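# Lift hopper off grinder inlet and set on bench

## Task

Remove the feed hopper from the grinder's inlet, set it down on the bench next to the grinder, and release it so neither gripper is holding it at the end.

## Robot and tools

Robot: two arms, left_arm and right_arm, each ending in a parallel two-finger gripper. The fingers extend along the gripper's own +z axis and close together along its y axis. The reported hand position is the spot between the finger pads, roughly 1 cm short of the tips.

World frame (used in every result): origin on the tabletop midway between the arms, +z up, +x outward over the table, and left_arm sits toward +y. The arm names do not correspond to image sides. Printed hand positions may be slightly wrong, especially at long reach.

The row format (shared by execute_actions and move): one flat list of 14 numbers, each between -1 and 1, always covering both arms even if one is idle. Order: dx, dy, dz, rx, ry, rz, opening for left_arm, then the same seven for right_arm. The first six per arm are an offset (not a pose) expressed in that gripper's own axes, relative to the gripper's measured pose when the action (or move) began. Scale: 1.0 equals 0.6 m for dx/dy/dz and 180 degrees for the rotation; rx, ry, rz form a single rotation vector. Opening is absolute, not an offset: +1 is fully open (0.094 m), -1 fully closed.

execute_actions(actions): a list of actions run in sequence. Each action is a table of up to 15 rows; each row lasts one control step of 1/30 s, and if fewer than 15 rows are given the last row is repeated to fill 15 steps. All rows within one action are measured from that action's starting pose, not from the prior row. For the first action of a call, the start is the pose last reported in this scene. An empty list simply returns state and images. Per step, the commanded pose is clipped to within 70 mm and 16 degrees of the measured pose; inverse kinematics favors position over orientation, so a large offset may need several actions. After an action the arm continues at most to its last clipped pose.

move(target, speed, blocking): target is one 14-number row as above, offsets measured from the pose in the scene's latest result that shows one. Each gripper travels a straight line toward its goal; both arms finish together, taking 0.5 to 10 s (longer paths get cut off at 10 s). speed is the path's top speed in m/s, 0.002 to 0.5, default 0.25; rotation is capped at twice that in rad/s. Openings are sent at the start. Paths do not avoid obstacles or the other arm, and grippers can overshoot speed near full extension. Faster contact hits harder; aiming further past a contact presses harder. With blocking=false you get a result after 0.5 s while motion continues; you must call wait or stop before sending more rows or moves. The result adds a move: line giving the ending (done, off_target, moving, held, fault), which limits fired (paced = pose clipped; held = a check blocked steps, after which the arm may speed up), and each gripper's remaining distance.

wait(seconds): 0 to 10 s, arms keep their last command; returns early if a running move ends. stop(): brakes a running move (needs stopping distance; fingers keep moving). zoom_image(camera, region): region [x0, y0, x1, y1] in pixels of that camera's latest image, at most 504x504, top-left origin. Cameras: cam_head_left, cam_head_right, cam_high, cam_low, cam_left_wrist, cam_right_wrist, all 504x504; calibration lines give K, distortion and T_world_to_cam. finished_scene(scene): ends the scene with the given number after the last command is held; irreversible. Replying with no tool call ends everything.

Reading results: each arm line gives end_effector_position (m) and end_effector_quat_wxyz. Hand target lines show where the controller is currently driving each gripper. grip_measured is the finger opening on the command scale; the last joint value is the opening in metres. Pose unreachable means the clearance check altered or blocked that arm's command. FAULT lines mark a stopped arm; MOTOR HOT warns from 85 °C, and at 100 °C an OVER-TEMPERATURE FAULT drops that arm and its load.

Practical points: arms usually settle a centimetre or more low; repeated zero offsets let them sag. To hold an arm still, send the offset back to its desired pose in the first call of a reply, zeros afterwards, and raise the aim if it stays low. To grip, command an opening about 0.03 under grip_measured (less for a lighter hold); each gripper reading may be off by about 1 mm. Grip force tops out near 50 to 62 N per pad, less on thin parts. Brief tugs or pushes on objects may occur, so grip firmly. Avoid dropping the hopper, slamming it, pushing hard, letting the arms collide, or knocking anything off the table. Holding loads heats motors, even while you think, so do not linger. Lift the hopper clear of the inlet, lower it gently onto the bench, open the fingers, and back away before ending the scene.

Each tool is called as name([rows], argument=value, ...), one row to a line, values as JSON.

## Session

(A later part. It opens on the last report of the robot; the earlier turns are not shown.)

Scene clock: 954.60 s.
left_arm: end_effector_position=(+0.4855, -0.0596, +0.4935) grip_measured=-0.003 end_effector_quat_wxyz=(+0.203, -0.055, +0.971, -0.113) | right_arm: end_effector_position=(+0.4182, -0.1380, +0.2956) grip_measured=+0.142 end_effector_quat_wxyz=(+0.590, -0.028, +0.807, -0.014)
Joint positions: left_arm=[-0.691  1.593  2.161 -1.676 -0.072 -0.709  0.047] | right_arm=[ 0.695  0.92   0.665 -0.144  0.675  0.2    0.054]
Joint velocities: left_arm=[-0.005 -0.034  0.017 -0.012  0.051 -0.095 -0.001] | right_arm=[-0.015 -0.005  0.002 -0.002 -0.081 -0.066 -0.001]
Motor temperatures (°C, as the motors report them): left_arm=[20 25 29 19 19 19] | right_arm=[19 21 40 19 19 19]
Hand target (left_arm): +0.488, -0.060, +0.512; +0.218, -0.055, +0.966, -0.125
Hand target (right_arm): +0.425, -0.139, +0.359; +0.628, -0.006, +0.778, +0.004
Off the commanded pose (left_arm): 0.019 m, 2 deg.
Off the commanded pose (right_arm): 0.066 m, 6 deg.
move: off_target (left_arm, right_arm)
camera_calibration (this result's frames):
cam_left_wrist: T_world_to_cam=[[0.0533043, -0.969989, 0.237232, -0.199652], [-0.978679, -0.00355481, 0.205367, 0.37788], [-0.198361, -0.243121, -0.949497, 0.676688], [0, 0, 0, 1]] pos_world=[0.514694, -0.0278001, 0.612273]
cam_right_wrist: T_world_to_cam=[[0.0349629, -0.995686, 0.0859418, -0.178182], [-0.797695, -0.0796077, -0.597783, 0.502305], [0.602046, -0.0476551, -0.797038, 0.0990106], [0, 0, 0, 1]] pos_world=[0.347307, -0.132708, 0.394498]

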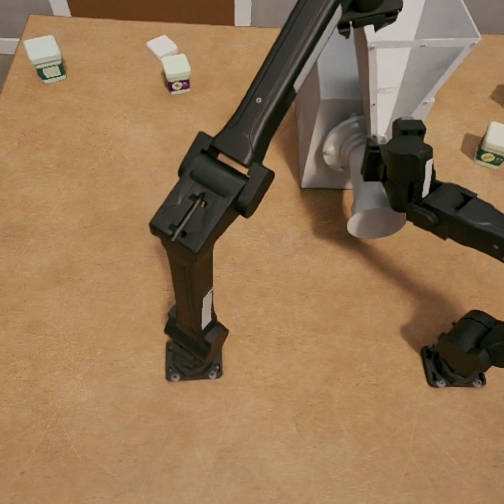

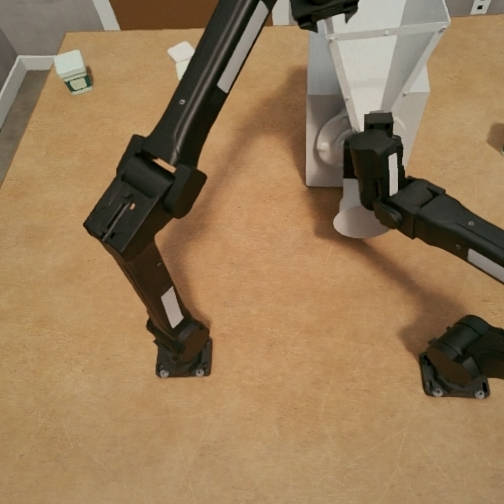

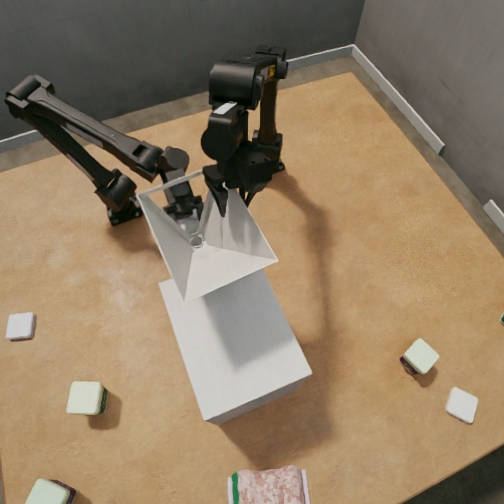

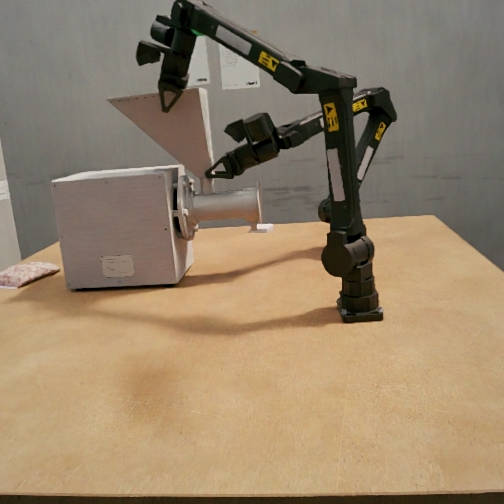

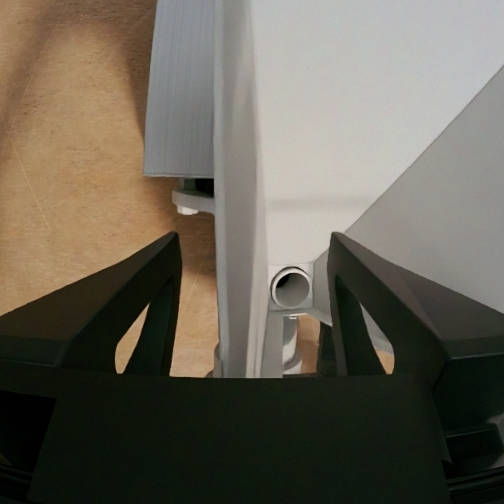

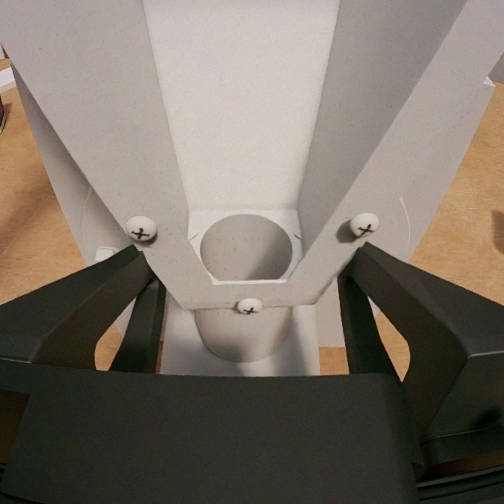

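execute_actions([
  [[-0.0068,-0.0005,-0.0247,0,0,0,0.0,-0.045,0.0035,-0.004,0.0046,-0.0427,0.0194,1.0]],
  [[0,0,0,0,0,0,0.0,-0.03,0,0,0,0,0,1.0]],
])

Scene clock: 1036.93 s.
left_arm: end_effector_position=(+0.4811, -0.0565, +0.4885) grip_measured=-0.003 end_effector_quat_wxyz=(+0.191, -0.055, +0.974, -0.104) | right_arm: end_effector_position=(+0.4222, -0.1400, +0.3148) grip_measured=+1.000 end_effector_quat_wxyz=(+0.629, -0.005, +0.777, -0.010)
Joint positions: left_arm=[-0.691  1.593  2.155 -1.699 -0.072 -0.709  0.047] | right_arm=[ 0.7    0.917  0.648 -0.011  0.721  0.165  0.094]
Joint velocities: left_arm=[-0.005 -0.005 -0.012  0.007 -0.081 -0.11   0.   ] | right_arm=[ 0.005 -0.005 -0.002 -0.002 -0.037 -0.007  0.   ]
Motor temperatures (°C, as the motors report them): left_arm=[20 24 32 19 19 19] | right_arm=[19 21 47 19 20 19]
Hand target (left_arm): +0.481, -0.057, +0.491; +0.194, -0.055, +0.974, -0.106
Hand target (right_arm): +0.427, -0.140, +0.340; +0.641, +0.005, +0.767, -0.002
Off the commanded pose (left_arm): 0.003 m, 0 deg.
Off the commanded pose (right_arm): 0.026 m, 2 deg.
camera_calibration (this result's frames):
cam_left_wrist: T_world_to_cam=[[0.0587898, -0.97385, 0.219454, -0.189439], [-0.973464, -0.00722432, 0.228724, 0.36052], [-0.221157, -0.227077, -0.948433, 0.683209], [0, 0, 0, 1]] pos_world=[0.513187, -0.0267398, 0.607091]
cam_right_wrist: T_world_to_cam=[[-0.00163591, -0.998585, 0.0531559, -0.156608], [-0.736113, -0.0347765, -0.675965, 0.521645], [0.676857, -0.0402345, -0.735014, 0.0616985], [0, 0, 0, 1]] pos_world=[0.341972, -0.135763, 0.406287]

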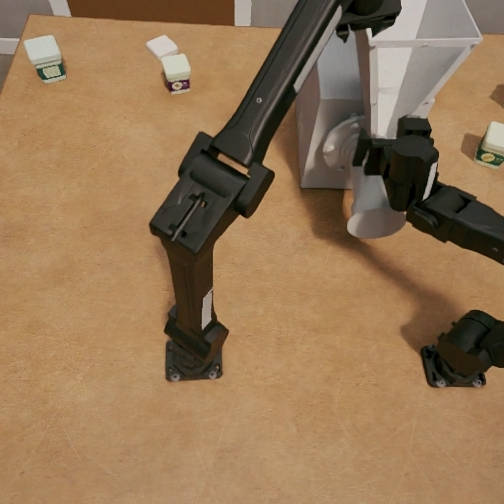

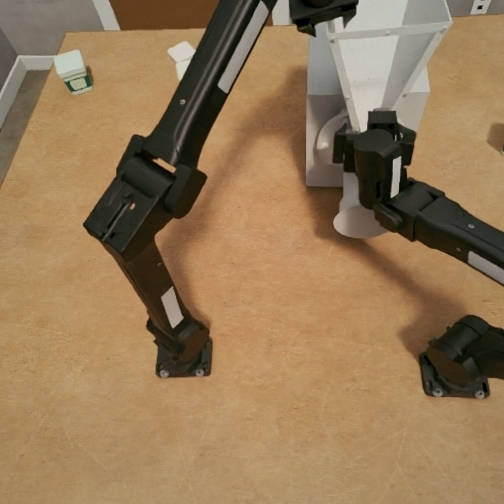

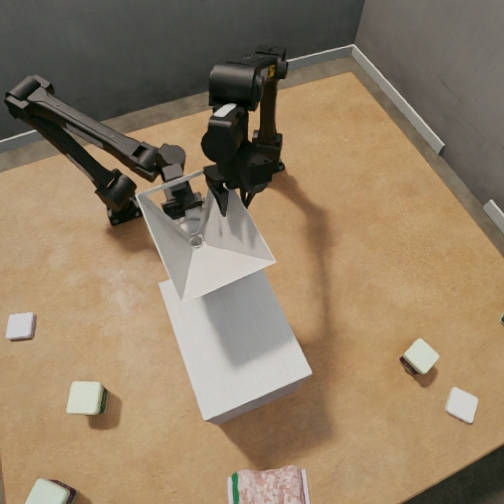

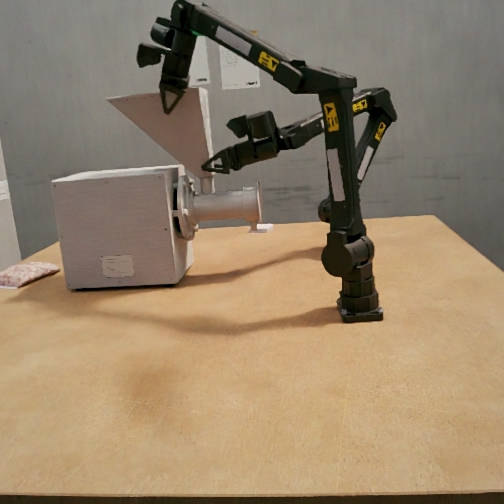

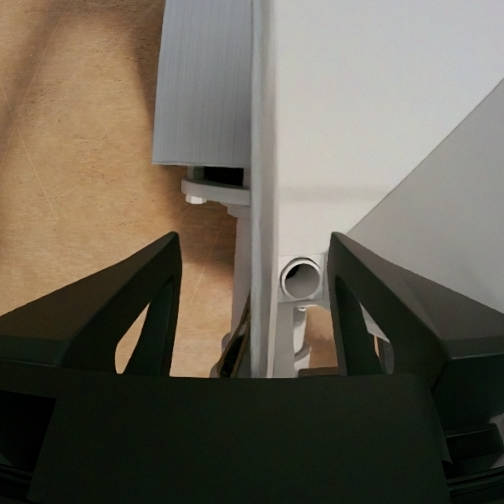

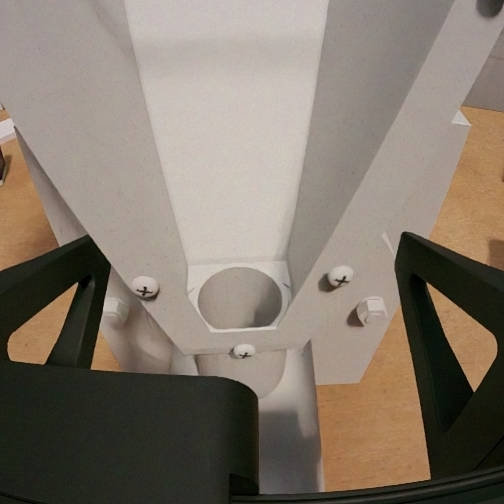

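move(target=[-0.0068,-0.0005,-0.0247,0,0,0,0.0,0.02,0.0,0.0,0,-0.01,0.005,1.0], speed=0.03)

Scene clock: 1047.10 s.
left_arm: end_effector_position=(+0.4811, -0.0565, +0.4885) grip_measured=-0.003 end_effector_quat_wxyz=(+0.191, -0.055, +0.974, -0.104) | right_arm: end_effector_position=(+0.4198, -0.1439, +0.3041) grip_measured=+1.000 end_effector_quat_wxyz=(+0.640, +0.005, +0.768, -0.006)
Joint positions: left_arm=[-0.691  1.593  2.155 -1.699 -0.072 -0.709  0.047] | right_arm=[0.7   0.918 0.6   0.073 0.732 0.164 0.094]
Joint velocities: left_arm=[-0.005 -0.015  0.007 -0.002  0.022 -0.022 -0.   ] | right_arm=[-0.005 -0.024  0.007  0.012 -0.007 -0.007  0.   ]
Motor temperatures (°C, as the motors report them): left_arm=[20 25 30 19 19 19] | right_arm=[19 21 45 19 19 19]
Hand target (left_arm): +0.479, -0.053, +0.503; +0.202, -0.054, +0.971, -0.112
Hand target (right_arm): +0.420, -0.140, +0.303; +0.642, +0.001, +0.767, -0.005
Off the commanded pose (left_arm): 0.015 m, 0 deg.
Off the commanded pose (right_arm): 0.004 m, 1 deg.
joint sent to its limit (left arm) — the command would take joint 4 (wrist pitch) past its lower limit, so that joint was sent only as far as its limit.
move: off_target (left_arm)
camera_calibration (this result's frames):
cam_left_wrist: T_world_to_cam=[[0.0587898, -0.97385, 0.219454, -0.189439], [-0.973464, -0.00722432, 0.228724, 0.36052], [-0.221157, -0.227077, -0.948433, 0.683209], [0, 0, 0, 1]] pos_world=[0.513187, -0.0267398, 0.607091]
cam_right_wrist: T_world_to_cam=[[-0.0124725, -0.999368, 0.0332993, -0.149454], [-0.717396, -0.0142549, -0.69652, 0.513886], [0.696554, -0.0325761, -0.716764, 0.042559], [0, 0, 0, 1]] pos_world=[0.337151, -0.140648, 0.393414]

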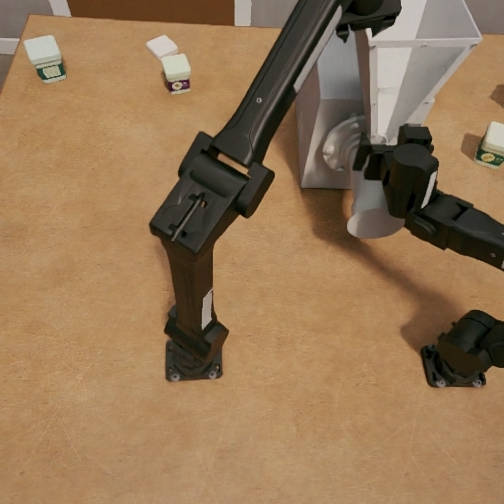

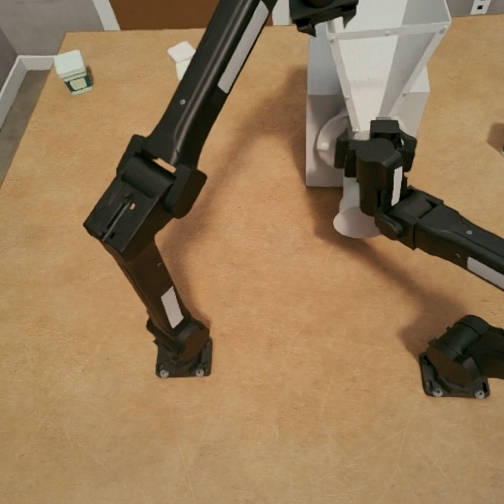

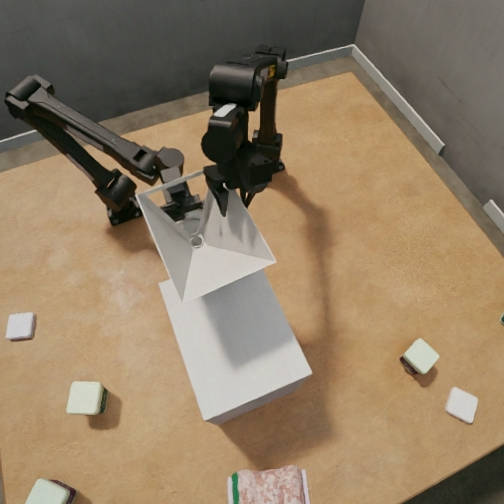

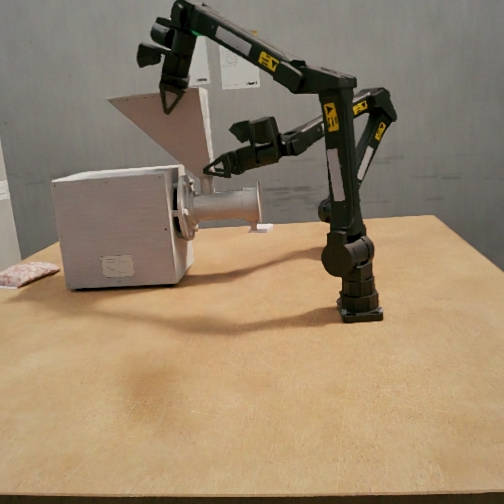

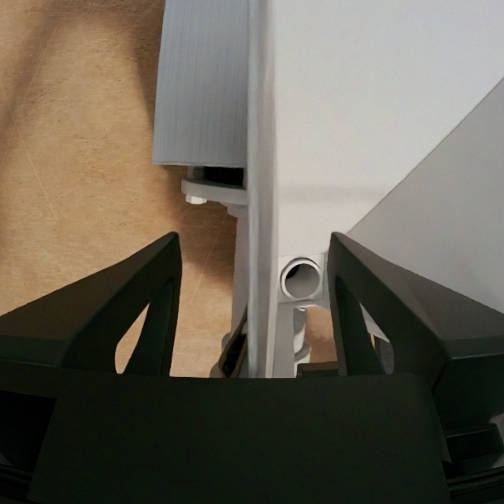

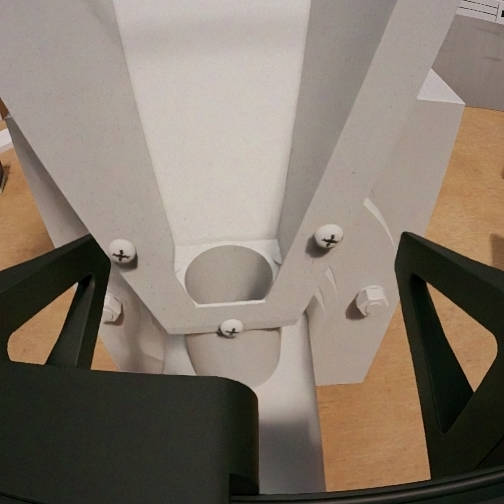

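move(target=[-0.03,-0.015,-0.09,0,-0.03,0,0.0,-0.02,0.018,0.0,0,-0.01,0.005,1.0], speed=0.04)

Scene clock: 1057.87 s.
left_arm: end_effector_position=(+0.4853, -0.0504, +0.5181) grip_measured=-0.003 end_effector_quat_wxyz=(+0.236, -0.060, +0.965, -0.099) | right_arm: end_effector_position=(+0.4196, -0.1410, +0.3046) grip_measured=+1.000 end_effector_quat_wxyz=(+0.645, +0.011, +0.764, -0.009)
Joint positions: left_arm=[-0.699  1.593  2.222 -1.699 -0.14  -0.709  0.047] | right_arm=[0.714 0.931 0.6   0.096 0.759 0.163 0.094]
Joint velocities: left_arm=[-0.005 -0.005  0.012  0.012 -0.051  0.051 -0.   ] | right_arm=[-0.015  0.005  0.002 -0.002  0.051 -0.037  0.   ]
Motor temperatures (°C, as the motors report them): left_arm=[20 25 30 19 19 19] | right_arm=[19 21 42 19 19 19]
Hand target (left_arm): +0.476, -0.052, +0.544; +0.257, -0.057, +0.958, -0.117
Hand target (right_arm): +0.422, -0.133, +0.316; +0.652, +0.011, +0.758, -0.001
Off the commanded pose (left_arm): 0.029 m, 0 deg.
Off the commanded pose (right_arm): 0.014 m, 1 deg.
joint sent to its limit (left arm) — the command would take joint 4 (wrist pitch) past its lower limit, so that joint was sent only as far as its limit.
move: off_target (left_arm, right_arm)
camera_calibration (this result's frames):
cam_left_wrist: T_world_to_cam=[[0.0613765, -0.974842, 0.214281, -0.188847], [-0.98957, -0.0314003, 0.140591, 0.410136], [-0.130325, -0.220675, -0.966601, 0.679206], [0, 0, 0, 1]] pos_world=[0.505967, -0.0213334, 0.639326]
cam_right_wrist: T_world_to_cam=[[-0.0249218, -0.999196, 0.031399, -0.140743], [-0.708949, -0.00447937, -0.705246, 0.514637], [0.70482, -0.0398362, -0.708267, 0.0360986], [0, 0, 0, 1]] pos_world=[0.335901, -0.136887, 0.392933]

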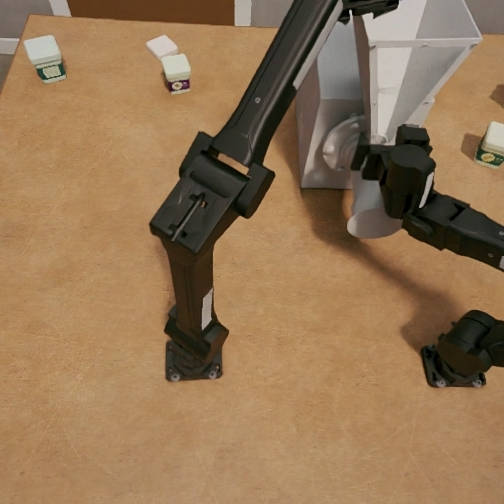

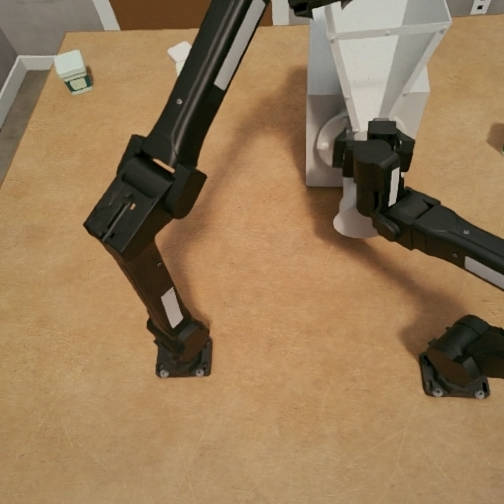

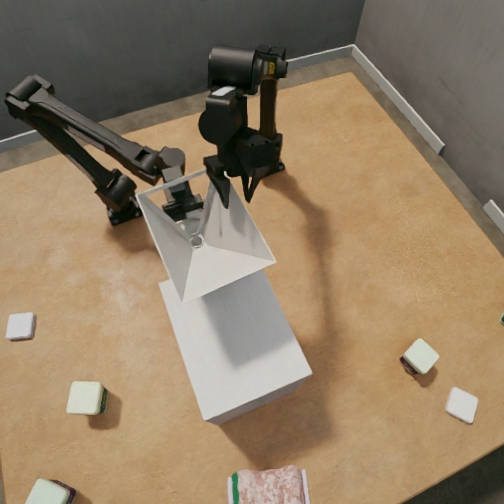

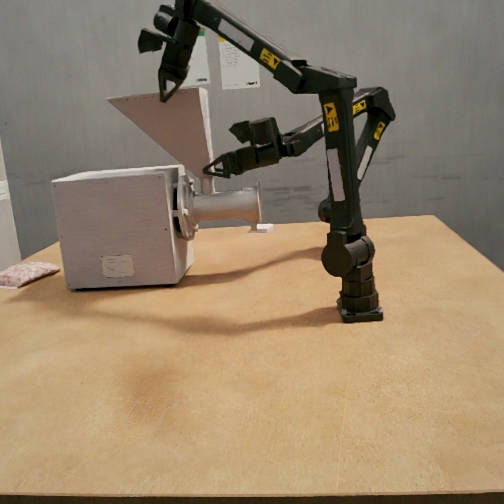

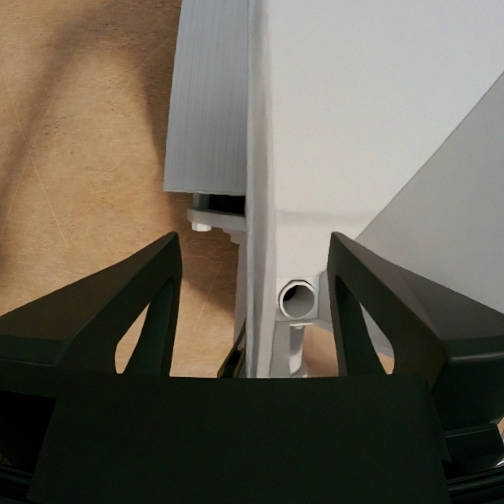

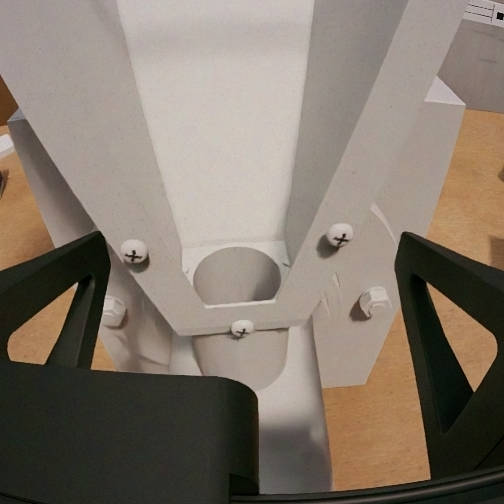

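move(target=[-0.02,-0.01,-0.04,0,0,0,1.0,0.0007,-0.0057,-0.2027,0,-0.01,0.005,1.0], speed=0.08)

Scene clock: 1065.70 s.
left_arm: end_effector_position=(+0.4851, -0.0503, +0.5257) grip_measured=+1.000 end_effector_quat_wxyz=(+0.243, -0.060, +0.963, -0.105) | right_arm: end_effector_position=(+0.3003, -0.1408, +0.3239) grip_measured=+1.000 end_effector_quat_wxyz=(+0.659, +0.013, +0.752, -0.010)
Joint positions: left_arm=[-0.699  1.593  2.24  -1.699 -0.14  -0.709  0.094] | right_arm=[ 1.112  0.655  0.538 -0.215  1.156  0.307  0.094]
Joint velocities: left_arm=[-0.015  0.015 -0.017  0.007 -0.037 -0.022  0.   ] | right_arm=[ 0.005  0.005  0.002 -0.002  0.022  0.007  0.   ]
Motor temperatures (°C, as the motors report them): left_arm=[20 25 31 19 19 19] | right_arm=[19 21 42 19 19 19]
Hand target (left_arm): +0.484, -0.050, +0.545; +0.259, -0.058, +0.957, -0.116
Hand target (right_arm): +0.299, -0.140, +0.324; +0.659, +0.015, +0.752, -0.006
Off the commanded pose (left_arm): 0.020 m, 1 deg.
Off the commanded pose (right_arm): 0.001 m, 1 deg.
joint sent to its limit (left arm) — the command would take joint 4 (wrist pitch) past its lower limit, so that joint was sent only as far as its limit.
move: off_target (left_arm)
camera_calibration (this result's frames):
cam_left_wrist: T_world_to_cam=[[0.0581719, -0.972548, 0.225315, -0.194456], [-0.991517, -0.0300067, 0.12647, 0.417301], [-0.116237, -0.23076, -0.966043, 0.678955], [0, 0, 0, 1]] pos_world=[0.503992, -0.0199198, 0.646938]
cam_right_wrist: T_world_to_cam=[[-0.0315677, -0.999046, 0.030171, -0.141709], [-0.681857, -0.000545549, -0.731485, 0.444569], [0.730804, -0.0436636, -0.68119, 0.116782], [0, 0, 0, 1]] pos_world=[0.213315, -0.136232, 0.409022]

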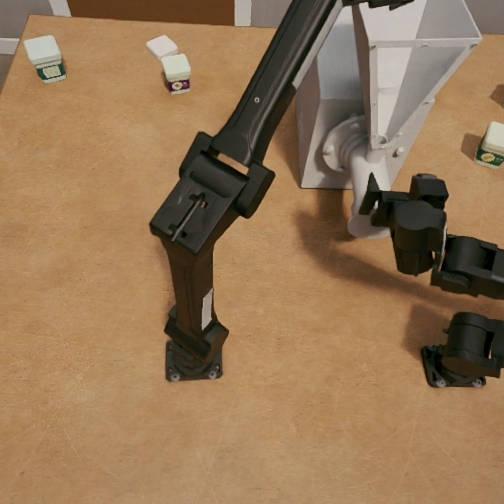

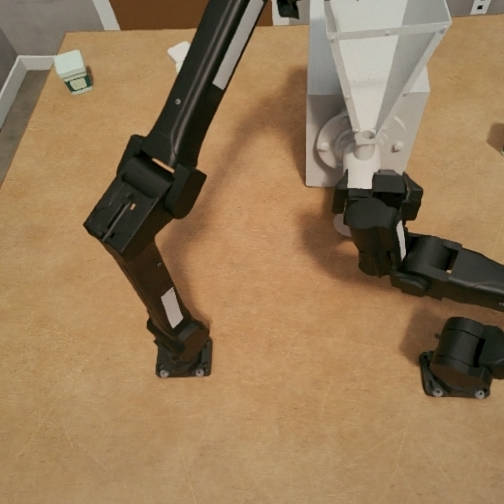

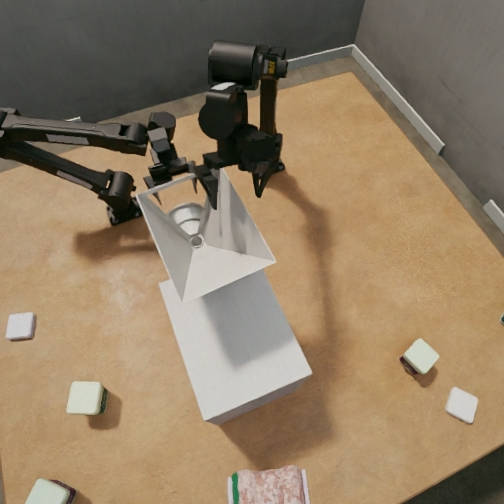

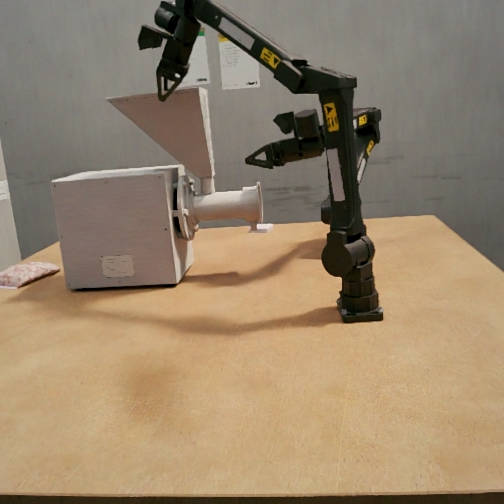

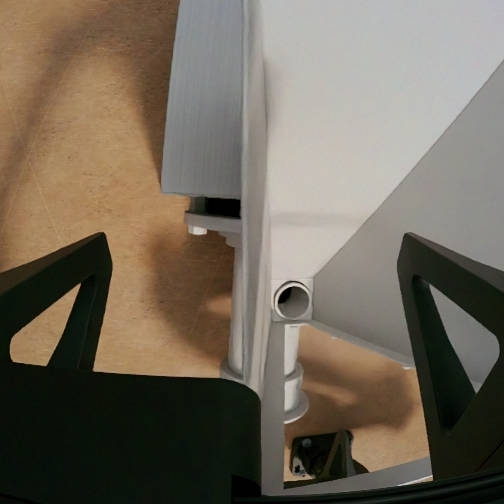

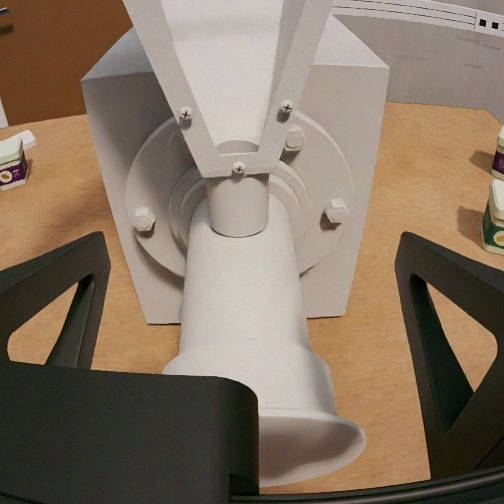

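zoom_image(camera="cam_right_wrist", region=[160, 90, 320, 250])

zoom_image(camera="cam_head_right", region=[300, 20, 460, 180])

Region (160, 90, 320, 250) of cam_right_wrist's 504x504 image, scaled by 3.150, with more detail than that image has.

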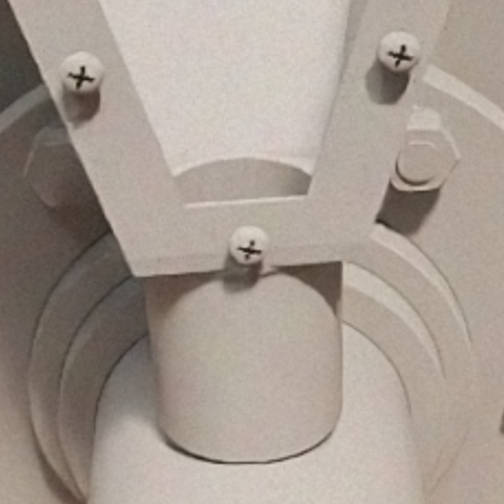

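Region (300, 20, 460, 180) of cam_head_right's 504x504 image, scaled by 3.150, with more detail than that image has.

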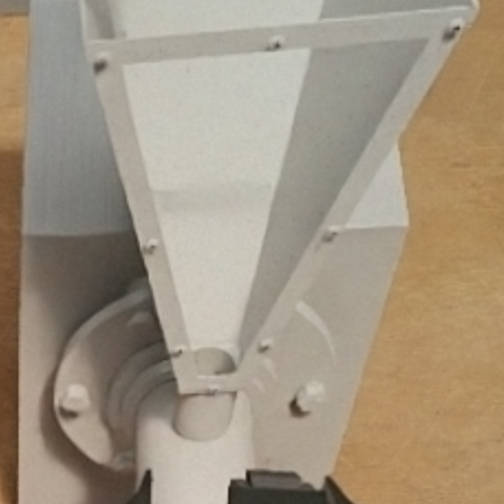

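move(target=[0.0023,-0.0149,-0.0503,0.0285,-0.0896,0.0043,1.0,-0.4417,-0.168,0.0817,-0.0517,0.2081,0.0810,1.0], speed=0.12)

Scene clock: 1170.20 s.
left_arm: end_effector_position=(+0.4782, -0.0518, +0.5365) grip_measured=+1.000 end_effector_quat_wxyz=(+0.363, -0.065, +0.921, -0.125) | right_arm: end_effector_position=(+0.3798, -0.2505, +0.5576) grip_measured=+1.000 end_effector_quat_wxyz=(+0.358, +0.063, +0.921, +0.144)
Joint positions: left_arm=[-0.758  1.41   1.952 -1.37  -0.291 -0.706  0.094] | right_arm=[ 0.148  1.012  1.702 -1.474 -0.097  0.355  0.094]
Joint velocities: left_arm=[-0.005 -0.005  0.002  0.002  0.007  0.022  0.   ] | right_arm=[-0.005 -0.024 -0.012 -0.002  0.007 -0.066  0.   ]
Motor temperatures (°C, as the motors report them): left_arm=[20 24 31 19 19 19] | right_arm=[19 21 40 19 19 19]
Hand target (left_arm): +0.470, -0.053, +0.552; +0.378, -0.057, +0.914, -0.138
Hand target (right_arm): +0.378, -0.253, +0.577; +0.374, +0.060, +0.914, +0.146
Off the commanded pose (left_arm): 0.019 m, 3 deg.
Off the commanded pose (right_arm): 0.023 m, 3 deg.
move: off_target (left_arm, right_arm)
camera_calibration (this result's frames):
cam_left_wrist: T_world_to_cam=[[0.0224984, -0.962278, 0.271137, -0.204918], [-0.990554, -0.0581491, -0.12418, 0.541594], [0.135262, -0.265782, -0.954497, 0.559918], [0, 0, 0, 1]] pos_world=[0.465354, -0.016878, 0.657256]
cam_right_wrist: T_world_to_cam=[[0.00914359, -0.957575, -0.288041, -0.0834968], [-0.992162, 0.0272128, -0.121963, 0.454589], [0.124627, 0.286898, -0.94982, 0.675905], [0, 0, 0, 1]] pos_world=[0.367553, -0.286241, 0.67338]

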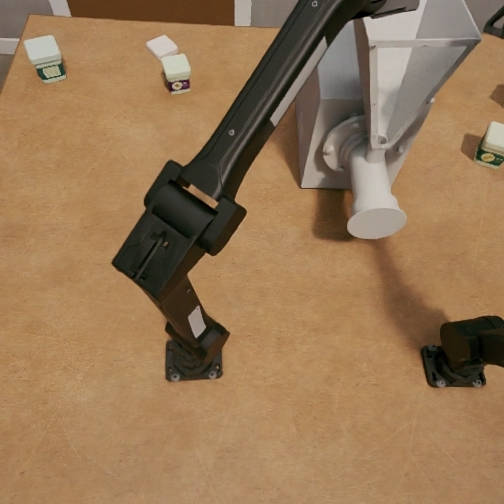

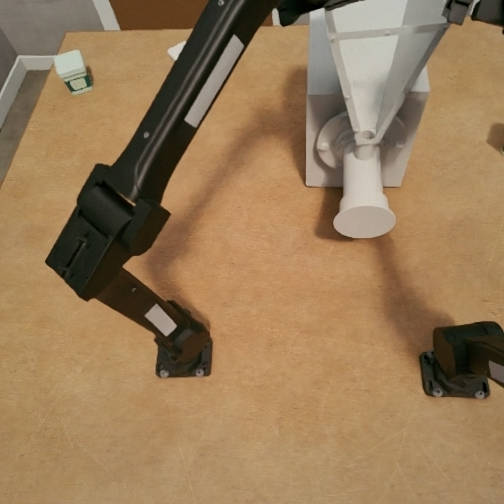

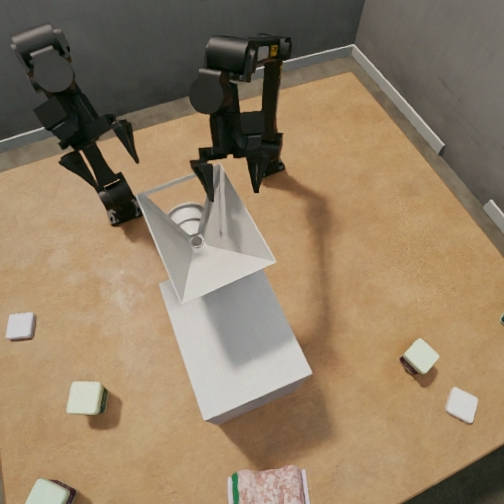

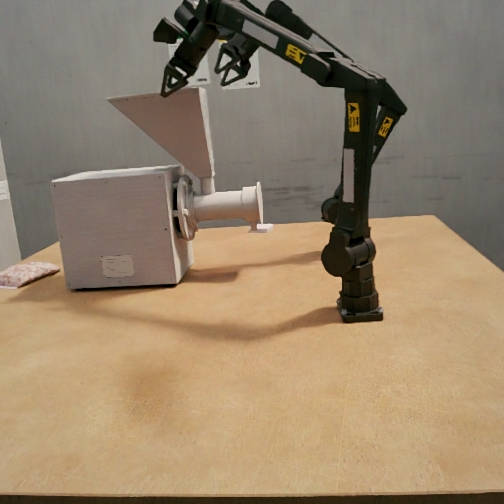

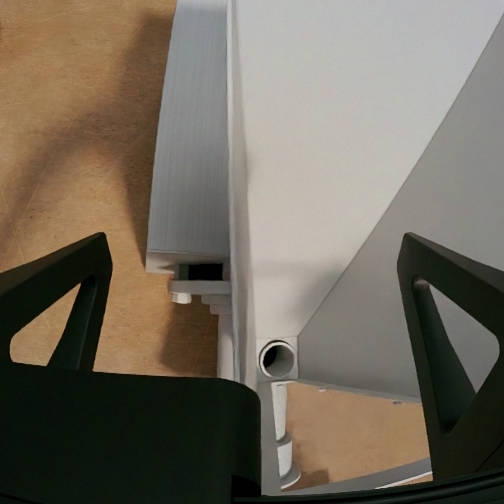

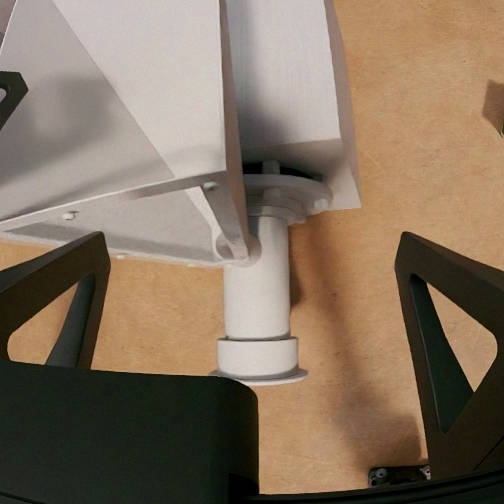

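move(target=[0.0428,-0.0052,0.0332,0.0106,-0.0092,0.0026,1.0,-0.1575,0.0282,0.1143,0.0015,-0.0134,-0.0071,1.0], speed=0.06)

Scene clock: 1202.27 s.
left_arm: end_effector_position=(+0.4813, -0.0587, +0.4976) grip_measured=+1.000 end_effector_quat_wxyz=(+0.370, -0.063, +0.918, -0.128) | right_arm: end_effector_position=(+0.4919, -0.2366, +0.5509) grip_measured=+1.000 end_effector_quat_wxyz=(+0.351, +0.057, +0.925, +0.134)
Joint positions: left_arm=[-0.767  1.365  1.784 -1.233 -0.301 -0.706  0.094] | right_arm=[ 0.134  1.268  1.867 -1.403 -0.097  0.327  0.094]
Joint velocities: left_arm=[-0.005  0.005 -0.007 -0.022 -0.066 -0.022  0.   ] | right_arm=[-0.005  0.005  0.017  0.002  0.051  0.037  0.   ]
Motor temperatures (°C, as the motors report them): left_arm=[20 24 30 19 19 19] | right_arm=[19 21 41 19 19 19]
Hand target (left_arm): +0.474, -0.063, +0.506; +0.377, -0.057, +0.914, -0.139
Hand target (right_arm): +0.495, -0.241, +0.575; +0.379, +0.056, +0.914, +0.136
Off the commanded pose (left_arm): 0.013 m, 2 deg.
Off the commanded pose (right_arm): 0.025 m, 3 deg.
move: off_target (left_arm, right_arm)
camera_calibration (this result's frames):
cam_left_wrist: T_world_to_cam=[[0.0153907, -0.961372, 0.274822, -0.199449], [-0.988707, -0.0556104, -0.139164, 0.546142], [0.149071, -0.269577, -0.951371, 0.512108], [0, 0, 0, 1]] pos_world=[0.466703, -0.0233212, 0.618021]
cam_right_wrist: T_world_to_cam=[[0.0109698, -0.963676, -0.266847, -0.0871673], [-0.993948, 0.0186613, -0.108253, 0.555993], [0.1093, 0.26642, -0.95764, 0.658586], [0, 0, 0, 1]] pos_world=[0.481601, -0.269837, 0.667615]

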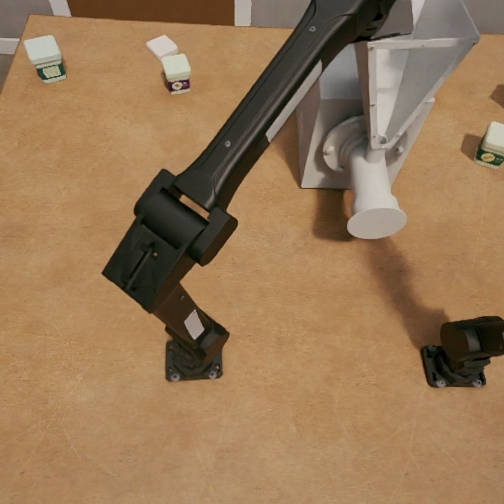

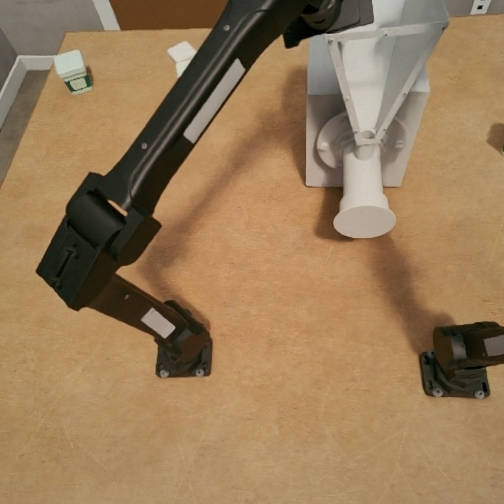

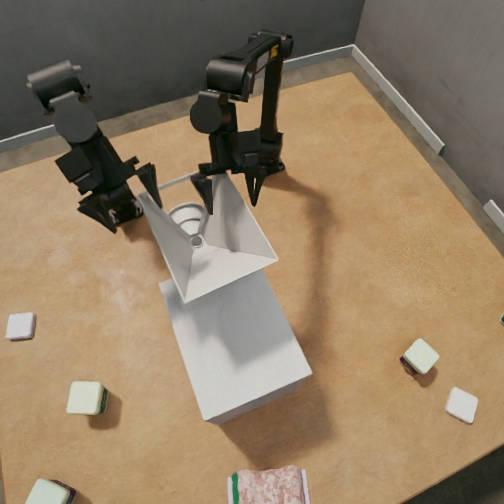

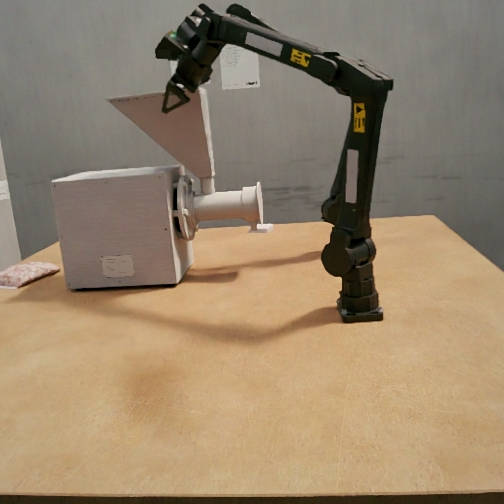

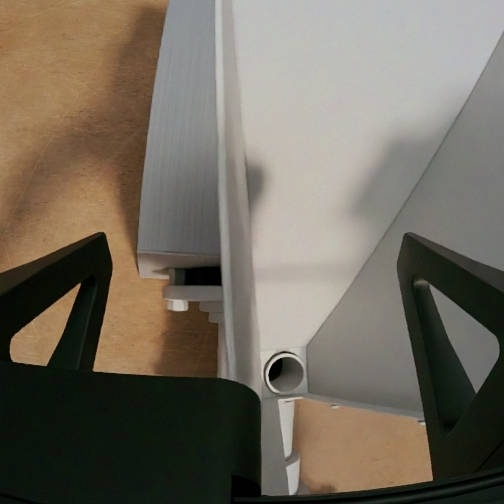

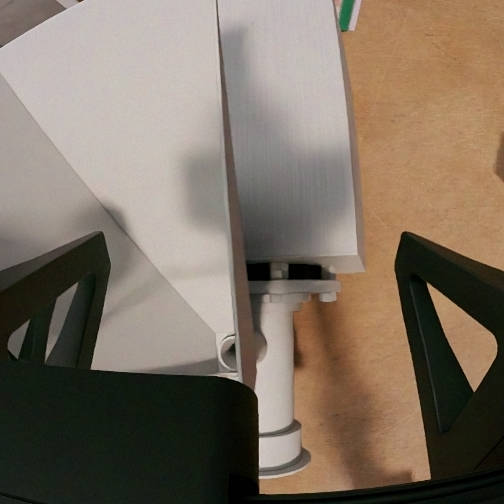

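move(target=[0.0012,-0.0105,-0.017,0.008,-0.006,0.003,1.0,0.0439,0.0108,0.0491,-0.0036,-0.0186,-0.0016,1.0], speed=0.04)

Scene clock: 1231.63 s.
left_arm: end_effector_position=(+0.4813, -0.0584, +0.4976) grip_measured=+1.000 end_effector_quat_wxyz=(+0.372, -0.063, +0.917, -0.129) | right_arm: end_effector_position=(+0.4943, -0.2225, +0.5091) grip_measured=+1.000 end_effector_quat_wxyz=(+0.370, +0.057, +0.918, +0.131)
Joint positions: left_arm=[-0.768  1.361  1.779 -1.226 -0.303 -0.706  0.094] | right_arm=[ 0.181  1.196  1.662 -1.23  -0.049  0.356  0.094]
Joint velocities: left_arm=[-0.015  0.005 -0.007 -0.002 -0.007 -0.007  0.   ] | right_arm=[-0.015 -0.015 -0.002 -0.027  0.007 -0.007  0.   ]
Motor temperatures (°C, as the motors report them): left_arm=[20 24 29 19 19 19] | right_arm=[19 21 42 19 19 19]
Hand target (left_arm): +0.474, -0.063, +0.506; +0.379, -0.055, +0.913, -0.138
Hand target (right_arm): +0.492, -0.219, +0.515; +0.379, +0.056, +0.914, +0.136
Off the commanded pose (left_arm): 0.012 m, 2 deg.
Off the commanded pose (right_arm): 0.007 m, 1 deg.
move: off_target (left_arm)
camera_calibration (this result's frames):
cam_left_wrist: T_world_to_cam=[[0.0151931, -0.960836, 0.276701, -0.200039], [-0.987949, -0.057057, -0.143882, 0.548044], [0.154035, -0.271181, -0.950123, 0.509129], [0, 0, 0, 1]] pos_world=[0.466055, -0.0228692, 0.617941]
cam_right_wrist: T_world_to_cam=[[0.0140951, -0.965406, -0.260372, -0.0899401], [-0.988741, 0.025338, -0.147473, 0.572468], [0.148969, 0.259519, -0.954179, 0.59162], [0, 0, 0, 1]] pos_world=[0.479158, -0.254871, 0.625518]

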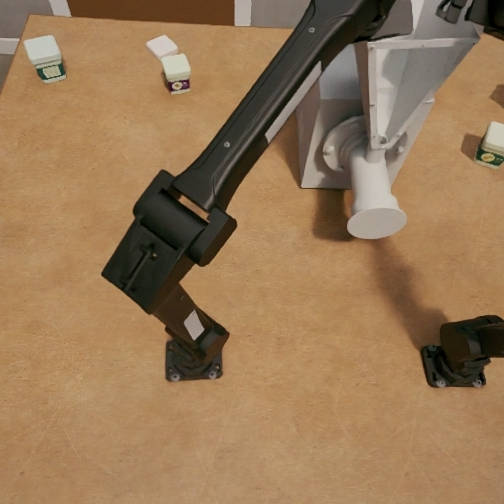

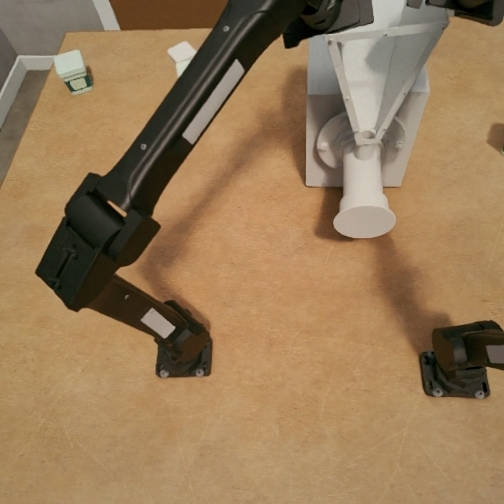

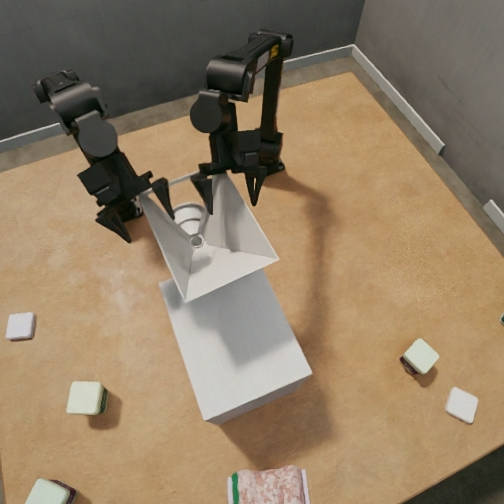

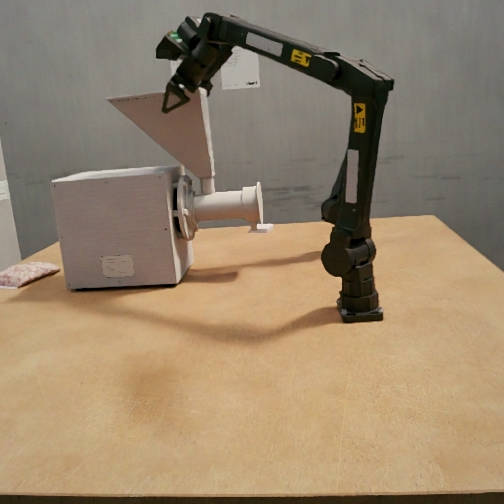

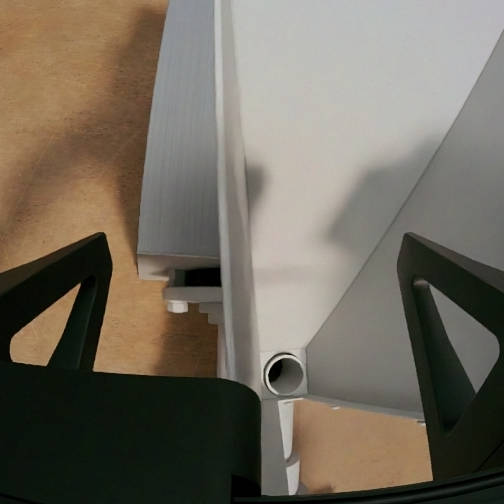

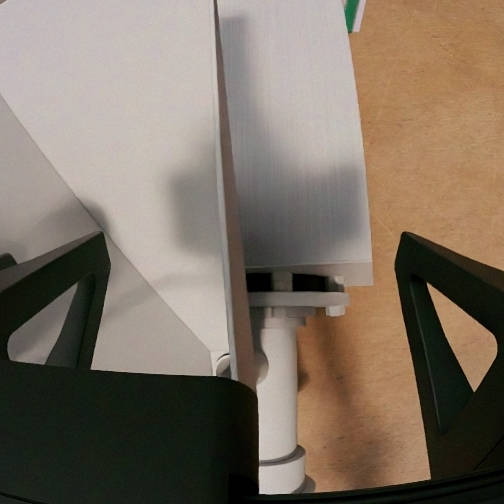

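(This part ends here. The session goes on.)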